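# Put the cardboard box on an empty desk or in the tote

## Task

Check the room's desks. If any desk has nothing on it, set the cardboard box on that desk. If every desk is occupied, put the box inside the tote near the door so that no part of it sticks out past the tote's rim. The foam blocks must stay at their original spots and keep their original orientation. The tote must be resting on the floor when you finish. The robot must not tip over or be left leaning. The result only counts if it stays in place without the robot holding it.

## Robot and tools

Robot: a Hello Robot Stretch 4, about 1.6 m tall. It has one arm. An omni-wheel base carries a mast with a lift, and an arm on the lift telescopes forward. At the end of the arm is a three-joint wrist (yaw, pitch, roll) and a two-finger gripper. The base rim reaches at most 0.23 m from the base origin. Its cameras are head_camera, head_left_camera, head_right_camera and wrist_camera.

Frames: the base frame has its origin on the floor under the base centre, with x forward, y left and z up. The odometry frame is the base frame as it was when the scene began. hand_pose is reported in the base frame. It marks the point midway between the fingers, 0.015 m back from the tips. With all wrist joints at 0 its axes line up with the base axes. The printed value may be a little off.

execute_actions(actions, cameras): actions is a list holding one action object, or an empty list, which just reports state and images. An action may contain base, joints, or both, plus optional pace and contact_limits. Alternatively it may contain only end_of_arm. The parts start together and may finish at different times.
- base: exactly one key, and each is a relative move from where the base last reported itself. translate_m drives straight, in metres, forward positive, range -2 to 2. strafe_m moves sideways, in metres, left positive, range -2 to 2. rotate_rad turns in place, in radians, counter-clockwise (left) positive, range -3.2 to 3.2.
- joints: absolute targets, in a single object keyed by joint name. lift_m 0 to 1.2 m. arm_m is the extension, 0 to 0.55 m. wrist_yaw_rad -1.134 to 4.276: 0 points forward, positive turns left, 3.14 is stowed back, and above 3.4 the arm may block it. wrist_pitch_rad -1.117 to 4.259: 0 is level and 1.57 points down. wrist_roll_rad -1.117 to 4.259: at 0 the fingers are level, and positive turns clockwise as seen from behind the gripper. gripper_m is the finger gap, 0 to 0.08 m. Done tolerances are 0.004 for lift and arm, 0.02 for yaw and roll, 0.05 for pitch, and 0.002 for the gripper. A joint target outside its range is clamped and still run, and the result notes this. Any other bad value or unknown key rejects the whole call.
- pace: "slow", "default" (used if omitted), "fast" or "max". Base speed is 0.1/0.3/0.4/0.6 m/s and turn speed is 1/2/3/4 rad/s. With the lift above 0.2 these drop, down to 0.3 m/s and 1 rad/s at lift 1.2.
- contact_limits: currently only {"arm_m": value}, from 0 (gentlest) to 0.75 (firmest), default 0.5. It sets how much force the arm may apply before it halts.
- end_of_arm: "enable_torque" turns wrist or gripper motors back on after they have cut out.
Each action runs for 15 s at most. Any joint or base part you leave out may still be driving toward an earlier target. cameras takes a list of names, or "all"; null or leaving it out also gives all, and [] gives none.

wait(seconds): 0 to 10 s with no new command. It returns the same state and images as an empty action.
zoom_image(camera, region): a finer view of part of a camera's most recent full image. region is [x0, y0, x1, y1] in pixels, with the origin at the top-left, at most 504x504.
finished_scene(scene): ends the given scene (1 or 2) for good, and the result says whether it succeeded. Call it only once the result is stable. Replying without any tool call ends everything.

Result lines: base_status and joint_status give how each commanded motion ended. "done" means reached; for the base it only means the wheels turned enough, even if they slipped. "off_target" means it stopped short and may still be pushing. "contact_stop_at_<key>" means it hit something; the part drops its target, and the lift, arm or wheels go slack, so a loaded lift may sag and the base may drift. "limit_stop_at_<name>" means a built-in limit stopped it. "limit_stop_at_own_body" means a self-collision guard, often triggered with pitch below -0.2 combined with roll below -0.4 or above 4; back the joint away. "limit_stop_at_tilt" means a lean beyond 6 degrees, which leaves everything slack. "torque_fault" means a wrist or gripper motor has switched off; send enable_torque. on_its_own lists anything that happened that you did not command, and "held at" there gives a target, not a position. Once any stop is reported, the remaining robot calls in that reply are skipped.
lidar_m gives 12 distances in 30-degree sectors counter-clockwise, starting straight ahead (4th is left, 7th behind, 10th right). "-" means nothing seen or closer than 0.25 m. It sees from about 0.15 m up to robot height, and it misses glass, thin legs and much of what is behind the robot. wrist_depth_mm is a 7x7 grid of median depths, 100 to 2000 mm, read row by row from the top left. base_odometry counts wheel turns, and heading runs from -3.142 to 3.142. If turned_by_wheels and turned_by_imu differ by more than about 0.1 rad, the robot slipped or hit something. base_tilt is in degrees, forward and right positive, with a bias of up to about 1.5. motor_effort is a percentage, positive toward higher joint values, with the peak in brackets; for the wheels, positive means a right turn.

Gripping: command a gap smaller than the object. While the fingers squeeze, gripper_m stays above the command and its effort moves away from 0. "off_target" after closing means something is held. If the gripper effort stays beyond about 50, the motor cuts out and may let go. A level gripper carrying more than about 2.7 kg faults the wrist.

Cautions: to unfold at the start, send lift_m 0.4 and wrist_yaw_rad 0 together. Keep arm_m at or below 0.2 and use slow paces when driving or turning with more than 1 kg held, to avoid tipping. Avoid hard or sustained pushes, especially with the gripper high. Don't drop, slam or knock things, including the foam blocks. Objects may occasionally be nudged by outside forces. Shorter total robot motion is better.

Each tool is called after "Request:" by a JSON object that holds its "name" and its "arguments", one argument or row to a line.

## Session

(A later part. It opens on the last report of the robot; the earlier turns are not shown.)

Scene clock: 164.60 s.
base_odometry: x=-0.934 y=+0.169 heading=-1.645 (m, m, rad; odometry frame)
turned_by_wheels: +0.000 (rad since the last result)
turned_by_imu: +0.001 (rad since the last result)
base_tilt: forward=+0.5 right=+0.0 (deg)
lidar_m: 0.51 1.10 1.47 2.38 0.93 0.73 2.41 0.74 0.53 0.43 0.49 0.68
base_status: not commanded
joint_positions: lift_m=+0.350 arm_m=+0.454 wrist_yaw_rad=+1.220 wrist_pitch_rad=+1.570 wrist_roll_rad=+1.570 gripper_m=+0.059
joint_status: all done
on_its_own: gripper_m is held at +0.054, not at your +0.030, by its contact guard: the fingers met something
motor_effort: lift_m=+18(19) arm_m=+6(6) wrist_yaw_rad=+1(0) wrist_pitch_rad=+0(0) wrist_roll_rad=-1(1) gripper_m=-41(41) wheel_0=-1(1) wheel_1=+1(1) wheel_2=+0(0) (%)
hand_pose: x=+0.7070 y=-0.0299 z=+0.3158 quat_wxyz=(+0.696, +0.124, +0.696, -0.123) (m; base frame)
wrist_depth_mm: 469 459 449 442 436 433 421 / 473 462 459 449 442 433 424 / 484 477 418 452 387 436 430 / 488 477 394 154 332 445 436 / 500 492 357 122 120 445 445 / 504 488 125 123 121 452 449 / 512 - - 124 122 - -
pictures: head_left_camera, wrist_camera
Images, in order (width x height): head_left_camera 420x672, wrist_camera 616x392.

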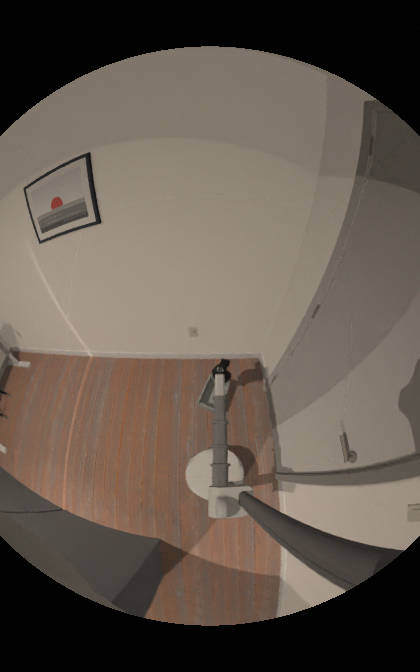

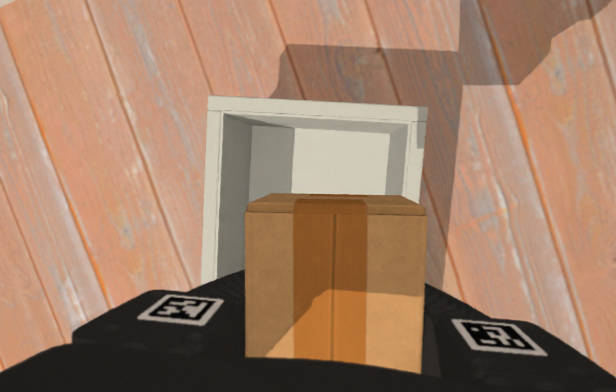

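Request:
{"name": "execute_actions", "arguments": {
  "actions": [
    {"joints":{"lift_m":0.12}}
  ],
  "cameras": ["wrist_camera","head_camera"]
}}

Scene clock: 173.77 s.
base_odometry: x=-0.934 y=+0.169 heading=-1.645 (m, m, rad; odometry frame)
turned_by_wheels: +0.000 (rad since the last result)
turned_by_imu: +0.002 (rad since the last result)
base_tilt: forward=+0.5 right=-0.1 (deg)
lidar_m: 0.52 1.12 1.46 2.40 0.94 0.75 2.42 0.79 0.55 0.45 0.47 0.70
base_status: not commanded
joint_positions: lift_m=+0.120 arm_m=+0.454 wrist_yaw_rad=+1.220 wrist_pitch_rad=+1.570 wrist_roll_rad=+1.570 gripper_m=+0.059
joint_status: all done
on_its_own: gripper_m is held at +0.054, not at your +0.030, by its contact guard: the fingers met something
motor_effort: lift_m=+18(15) arm_m=+6(6) wrist_yaw_rad=+1(0) wrist_pitch_rad=+2(0) wrist_roll_rad=-1(1) gripper_m=-40(41) wheel_0=-1(1) wheel_1=+1(1) wheel_2=+0(0) (%)
hand_pose: x=+0.7070 y=-0.0299 z=+0.0858 quat_wxyz=(+0.696, +0.124, +0.696, -0.123) (m; base frame)
wrist_depth_mm: 120 117 112 108 106 104 - / 133 180 201 186 173 144 - / 135 194 229 227 222 154 - / 137 198 234 154 223 150 - / 139 201 236 122 120 146 - / 140 171 125 123 121 123 - / 132 - - 124 122 - -
pictures: head_camera, wrist_camera
Images, in order (width x height): head_camera 420x560, wrist_camera 616x392.

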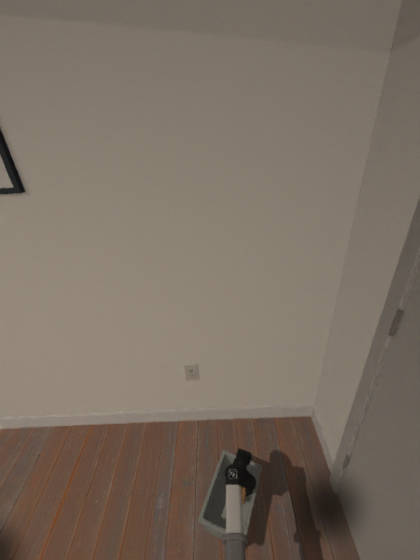

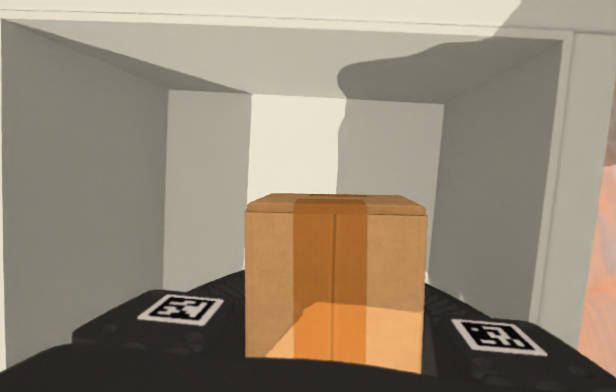

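Request:
{"name": "execute_actions", "arguments": {
  "actions": [
    {"joints":{"lift_m":0.085},"pace":"slow"}
  ],
  "cameras": ["wrist_camera"]
}}

Request:
{"name": "execute_actions", "arguments": {
  "actions": [
    {"joints":{"lift_m":0.066},"pace":"slow"}
  ],
  "cameras": ["wrist_camera"]
}}

Scene clock: 182.23 s.
base_odometry: x=-0.934 y=+0.169 heading=-1.645 (m, m, rad; odometry frame)
turned_by_wheels: +0.000 (rad since the last result)
turned_by_imu: +0.001 (rad since the last result)
base_tilt: forward=+0.5 right=+0.1 (deg)
lidar_m: 0.52 1.13 1.48 2.40 0.92 0.76 2.42 0.78 0.55 0.45 0.47 0.68
base_status: not commanded
joint_positions: lift_m=+0.085 arm_m=+0.454 wrist_yaw_rad=+1.220 wrist_pitch_rad=+1.570 wrist_roll_rad=+1.570 gripper_m=+0.059
joint_status: all done
on_its_own: gripper_m is held at +0.054, not at your +0.030, by its contact guard: the fingers met something
motor_effort: lift_m=+18(18) arm_m=+6(6) wrist_yaw_rad=+0(0) wrist_pitch_rad=+1(2) wrist_roll_rad=+0(0) gripper_m=-40(42) wheel_0=-1(1) wheel_1=+1(1) wheel_2=+0(0) (%)
hand_pose: x=+0.7071 y=-0.0298 z=+0.0508 quat_wxyz=(+0.696, +0.124, +0.696, -0.123) (m; base frame)
wrist_depth_mm: 116 120 118 116 111 110 - / 128 173 192 187 172 144 120 / 130 186 195 191 188 166 118 / 132 190 198 153 188 161 116 / 134 194 201 122 120 156 - / 136 166 125 123 121 130 - / 128 - - 125 122 - -
pictures: wrist_camera
Images, in order (width x height): wrist_camera 616x392.

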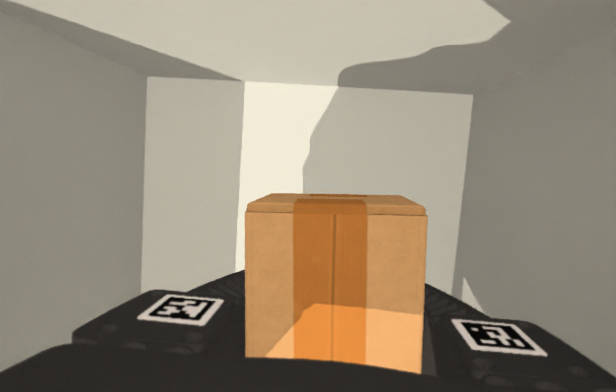

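Scene clock: 183.13 s.
base_odometry: x=-0.934 y=+0.169 heading=-1.645 (m, m, rad; odometry frame)
turned_by_wheels: +0.000 (rad since the last result)
turned_by_imu: +0.000 (rad since the last result)
base_tilt: forward=+0.4 right=-0.1 (deg)
lidar_m: 0.53 1.12 1.45 2.42 0.92 0.75 2.43 0.79 0.55 0.44 0.47 0.69
base_status: not commanded
joint_positions: lift_m=+0.067 arm_m=+0.454 wrist_yaw_rad=+1.219 wrist_pitch_rad=+1.578 wrist_roll_rad=+1.572 gripper_m=+0.059
joint_status: all done
on_its_own: gripper_m is held at +0.054, not at your +0.030, by its contact guard: the fingers met something; wrist_pitch_rad is at rest, and its effort (-24) is outside its rest range (-23 to +23)
motor_effort: lift_m=+3(17) arm_m=+6(6) wrist_yaw_rad=+4(4) wrist_pitch_rad=-24(24) wrist_roll_rad=-6(6) gripper_m=-42(41) wheel_0=+1(1) wheel_1=+1(1) wheel_2=+0(0) (%)
hand_pose: x=+0.7064 y=-0.0317 z=+0.0330 quat_wxyz=(+0.696, +0.122, +0.697, -0.127) (m; base frame)
wrist_depth_mm: 116 117 117 112 109 106 - / 129 173 184 174 162 140 117 / 131 187 186 183 180 162 117 / 133 190 188 153 180 158 115 / 135 193 191 122 120 154 - / 136 167 125 123 121 129 - / 129 - - 125 122 - -
pictures: wrist_camera
Images, in order (width x height): wrist_camera 616x392.

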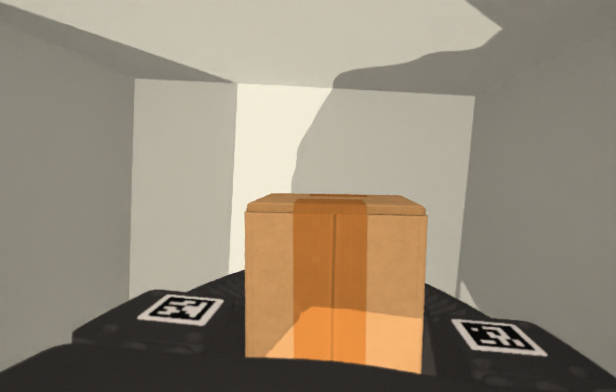

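Request:
{"name": "execute_actions", "arguments": {
  "actions": [
    {"joints":{"lift_m":0.085},"pace":"slow"}
  ],
  "cameras": []
}}

Request:
{"name": "execute_actions", "arguments": {
  "actions": [
    {"base":{"rotate_rad":0.017},"pace":"slow"}
  ],
  "cameras": []
}}

Request:
{"name": "execute_actions", "arguments": {
  "actions": [
    {"joints":{"lift_m":0.068},"pace":"slow"}
  ],
  "cameras": ["wrist_camera","head_camera"]
}}

Scene clock: 195.63 s.
base_odometry: x=-0.934 y=+0.169 heading=-1.645 (m, m, rad; odometry frame)
turned_by_wheels: +0.000 (rad since the last result)
turned_by_imu: +0.001 (rad since the last result)
base_tilt: forward=+0.4 right=-0.1 (deg)
lidar_m: 0.53 1.11 1.46 2.41 0.94 0.76 2.41 0.78 0.55 0.44 0.46 0.68
base_status: not commanded
joint_positions: lift_m=+0.085 arm_m=+0.454 wrist_yaw_rad=+1.221 wrist_pitch_rad=+1.570 wrist_roll_rad=+1.570 gripper_m=+0.059
joint_status: all done
on_its_own: gripper_m is held at +0.054, not at your +0.030, by its contact guard: the fingers met something
motor_effort: lift_m=+24(25) arm_m=+4(6) wrist_yaw_rad=-2(5) wrist_pitch_rad=-1(24) wrist_roll_rad=+1(7) gripper_m=-41(40) wheel_0=+0(1) wheel_1=+1(1) wheel_2=+0(0) (%)
hand_pose: x=+0.7073 y=-0.0299 z=+0.0502 quat_wxyz=(+0.696, +0.123, +0.696, -0.123) (m; base frame)
wrist_depth_mm: 117 121 120 117 114 109 - / 128 173 191 188 176 147 120 / 130 186 195 191 187 164 118 / 132 190 198 154 187 160 116 / 134 195 200 122 120 156 - / 136 165 125 123 121 130 - / 128 - - 124 122 - -
pictures: none
No camera images: the call's "cameras" was empty. Leave "cameras" out to get every camera's image.

Scene clock: 196.17 s.
base_odometry: x=-0.934 y=+0.169 heading=-1.628 (m, m, rad; odometry frame)
turned_by_wheels: +0.016 (rad since the last result)
turned_by_imu: +0.017 (rad since the last result)
base_tilt: forward=+0.4 right=+0.0 (deg)
lidar_m: 0.50 1.13 1.50 2.40 0.88 0.76 2.43 0.77 0.54 0.44 0.52 0.69
base_status: done
joint_positions: lift_m=+0.085 arm_m=+0.454 wrist_yaw_rad=+1.220 wrist_pitch_rad=+1.570 wrist_roll_rad=+1.570 gripper_m=+0.059
joint_status: not commanded
on_its_own: gripper_m is held at +0.054, not at your +0.030, by its contact guard: the fingers met something
motor_effort: lift_m=+25(24) arm_m=+5(5) wrist_yaw_rad=-1(2) wrist_pitch_rad=+0(0) wrist_roll_rad=+1(1) gripper_m=-41(40) wheel_0=-3(3) wheel_1=-3(4) wheel_2=-3(7) (%)
hand_pose: x=+0.7073 y=-0.0298 z=+0.0502 quat_wxyz=(+0.696, +0.123, +0.696, -0.123) (m; base frame)
wrist_depth_mm: 114 134 128 121 117 115 - / 113 161 191 187 185 169 139 / 116 165 195 190 187 183 140 / 118 169 197 153 188 186 137 / 120 173 200 122 120 182 133 / 122 148 125 123 121 143 128 / 115 - - 125 122 - -
pictures: none
No camera images: the call's "cameras" was empty. Leave "cameras" out to get every camera's image.

Scene clock: 197.03 s.
base_odometry: x=-0.934 y=+0.169 heading=-1.628 (m, m, rad; odometry frame)
turned_by_wheels: +0.000 (rad since the last result)
turned_by_imu: +0.000 (rad since the last result)
base_tilt: forward=+0.5 right=+0.0 (deg)
lidar_m: 0.51 1.13 1.49 2.42 0.90 0.73 2.42 0.77 0.54 0.44 0.51 0.69
base_status: not commanded
joint_positions: lift_m=+0.068 arm_m=+0.454 wrist_yaw_rad=+1.220 wrist_pitch_rad=+1.570 wrist_roll_rad=+1.570 gripper_m=+0.059
joint_status: all done
on_its_own: gripper_m is held at +0.054, not at your +0.030, by its contact guard: the fingers met something
motor_effort: lift_m=+18(23) arm_m=+4(4) wrist_yaw_rad=+0(1) wrist_pitch_rad=+0(1) wrist_roll_rad=+1(1) gripper_m=-39(42) wheel_0=-3(3) wheel_1=-3(3) wheel_2=-3(3) (%)
hand_pose: x=+0.7073 y=-0.0298 z=+0.0338 quat_wxyz=(+0.696, +0.123, +0.696, -0.123) (m; base frame)
wrist_depth_mm: 113 134 128 121 117 115 - / 114 160 176 172 169 165 139 / 115 165 177 175 171 168 140 / 118 169 180 153 172 171 137 / 120 173 182 122 120 172 133 / 121 149 125 123 121 143 127 / 115 - - 125 122 - -
pictures: head_camera, wrist_camera
Images, in order (width x height): head_camera 420x560, wrist_camera 616x392.

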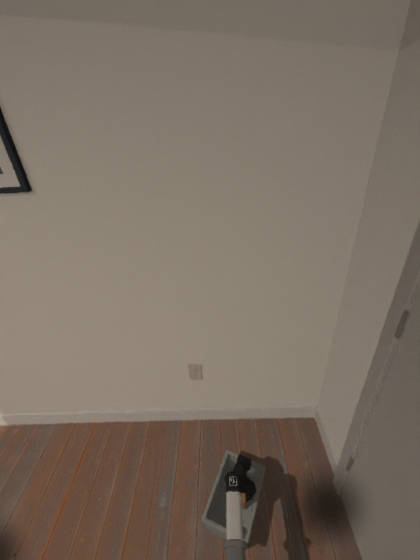

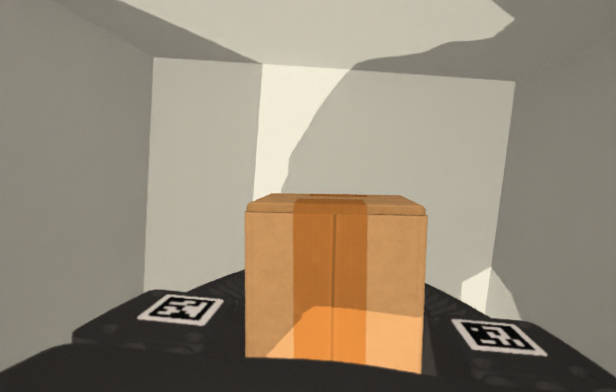

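Now free; floor depth ≈0.173. Lower a bit more and release.

Request:
{"name": "execute_actions", "arguments": {
  "actions": [
    {"joints":{"lift_m":0.062},"pace":"slow"}
  ],
  "cameras": []
}}

Request:
{"name": "execute_actions", "arguments": {
  "actions": [
    {"joints":{"gripper_m":0.075}}
  ],
  "cameras": ["wrist_camera"]
}}

Request:
{"name": "execute_actions", "arguments": {
  "actions": [
    {"joints":{"lift_m":0.25}}
  ],
  "cameras": ["wrist_camera","head_camera"]
}}

Scene clock: 203.57 s.
base_odometry: x=-0.934 y=+0.169 heading=-1.628 (m, m, rad; odometry frame)
turned_by_wheels: +0.000 (rad since the last result)
turned_by_imu: +0.001 (rad since the last result)
base_tilt: forward=+0.5 right=-0.1 (deg)
lidar_m: 0.51 1.11 1.48 2.41 0.92 0.75 2.44 0.78 0.53 0.43 0.51 0.70
base_status: not commanded
joint_positions: lift_m=+0.062 arm_m=+0.454 wrist_yaw_rad=+1.220 wrist_pitch_rad=+1.570 wrist_roll_rad=+1.570 gripper_m=+0.059
joint_status: all done
on_its_own: gripper_m is held at +0.054, not at your +0.030, by its contact guard: the fingers met something
motor_effort: lift_m=+18(21) arm_m=+4(4) wrist_yaw_rad=-1(1) wrist_pitch_rad=+0(1) wrist_roll_rad=+1(1) gripper_m=-42(40) wheel_0=-3(3) wheel_1=-3(3) wheel_2=-3(3) (%)
hand_pose: x=+0.7073 y=-0.0298 z=+0.0278 quat_wxyz=(+0.696, +0.123, +0.696, -0.123) (m; base frame)
wrist_depth_mm: 113 134 128 121 117 115 - / 114 161 170 167 163 160 140 / 115 165 172 168 166 163 140 / 117 168 175 153 166 164 137 / 120 174 177 122 120 167 133 / 121 148 124 123 121 143 127 / 115 - - 125 122 - -
pictures: none
No camera images: the call's "cameras" was empty. Leave "cameras" out to get every camera's image.

Scene clock: 204.40 s.
base_odometry: x=-0.934 y=+0.169 heading=-1.628 (m, m, rad; odometry frame)
turned_by_wheels: +0.000 (rad since the last result)
turned_by_imu: +0.000 (rad since the last result)
base_tilt: forward=+0.5 right=+0.0 (deg)
lidar_m: 0.50 1.11 1.48 2.40 0.89 0.75 2.42 0.77 0.54 0.44 0.52 0.70
base_status: not commanded
joint_positions: lift_m=+0.062 arm_m=+0.454 wrist_yaw_rad=+1.220 wrist_pitch_rad=+1.570 wrist_roll_rad=+1.570 gripper_m=+0.075
joint_status: all done
motor_effort: lift_m=+17(19) arm_m=+5(4) wrist_yaw_rad=-1(1) wrist_pitch_rad=+1(0) wrist_roll_rad=+1(1) gripper_m=+1(40) wheel_0=-3(3) wheel_1=-3(3) wheel_2=-3(3) (%)
hand_pose: x=+0.7073 y=-0.0298 z=+0.0278 quat_wxyz=(+0.696, +0.123, +0.696, -0.123) (m; base frame)
wrist_depth_mm: 113 134 127 120 117 115 - / 114 160 170 167 163 160 140 / 116 164 173 169 165 163 140 / 118 169 175 155 167 165 137 / 119 173 176 123 121 167 134 / 117 110 126 125 122 142 128 / - - 126 125 124 110 -
pictures: wrist_camera
Images, in order (width x height): wrist_camera 616x392.

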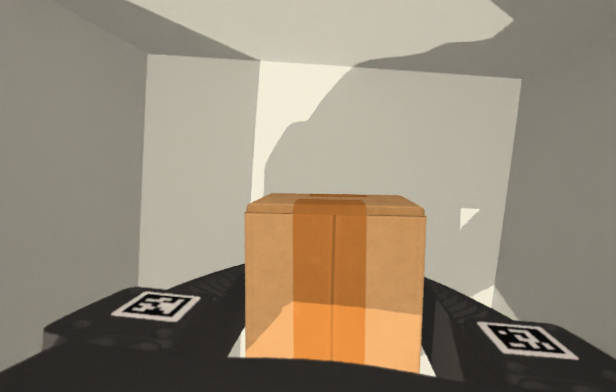

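Scene clock: 206.27 s.
base_odometry: x=-0.934 y=+0.169 heading=-1.628 (m, m, rad; odometry frame)
turned_by_wheels: +0.000 (rad since the last result)
turned_by_imu: +0.001 (rad since the last result)
base_tilt: forward=+0.4 right=+0.0 (deg)
lidar_m: 0.50 1.13 1.47 2.40 0.89 0.76 2.43 0.77 0.54 0.43 0.51 0.71
base_status: not commanded
joint_positions: lift_m=+0.250 arm_m=+0.454 wrist_yaw_rad=+1.220 wrist_pitch_rad=+1.570 wrist_roll_rad=+1.570 gripper_m=+0.075
joint_status: all done
motor_effort: lift_m=+25(25) arm_m=+4(4) wrist_yaw_rad=+0(0) wrist_pitch_rad=+0(1) wrist_roll_rad=+1(1) gripper_m=+3(3) wheel_0=-3(3) wheel_1=-3(3) wheel_2=-3(3) (%)
hand_pose: x=+0.7073 y=-0.0298 z=+0.2153 quat_wxyz=(+0.696, +0.123, +0.696, -0.123) (m; base frame)
wrist_depth_mm: 366 359 355 347 342 336 329 / 373 368 242 246 248 336 336 / 379 370 285 355 347 265 338 / 382 375 298 355 334 345 342 / 392 382 286 314 315 351 347 / 394 110 137 366 362 142 351 / - - 133 373 364 110 -
pictures: head_camera, wrist_camera
Images, in order (width x height): head_camera 420x560, wrist_camera 616x392.

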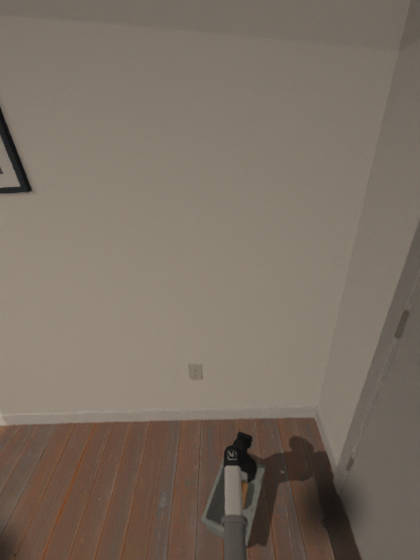

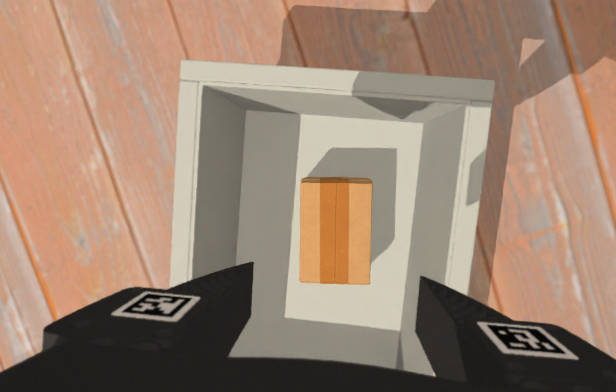

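Request:
{"name": "finished_scene", "arguments": {
  "scene": 2
}}

The scene is finished: the task was done.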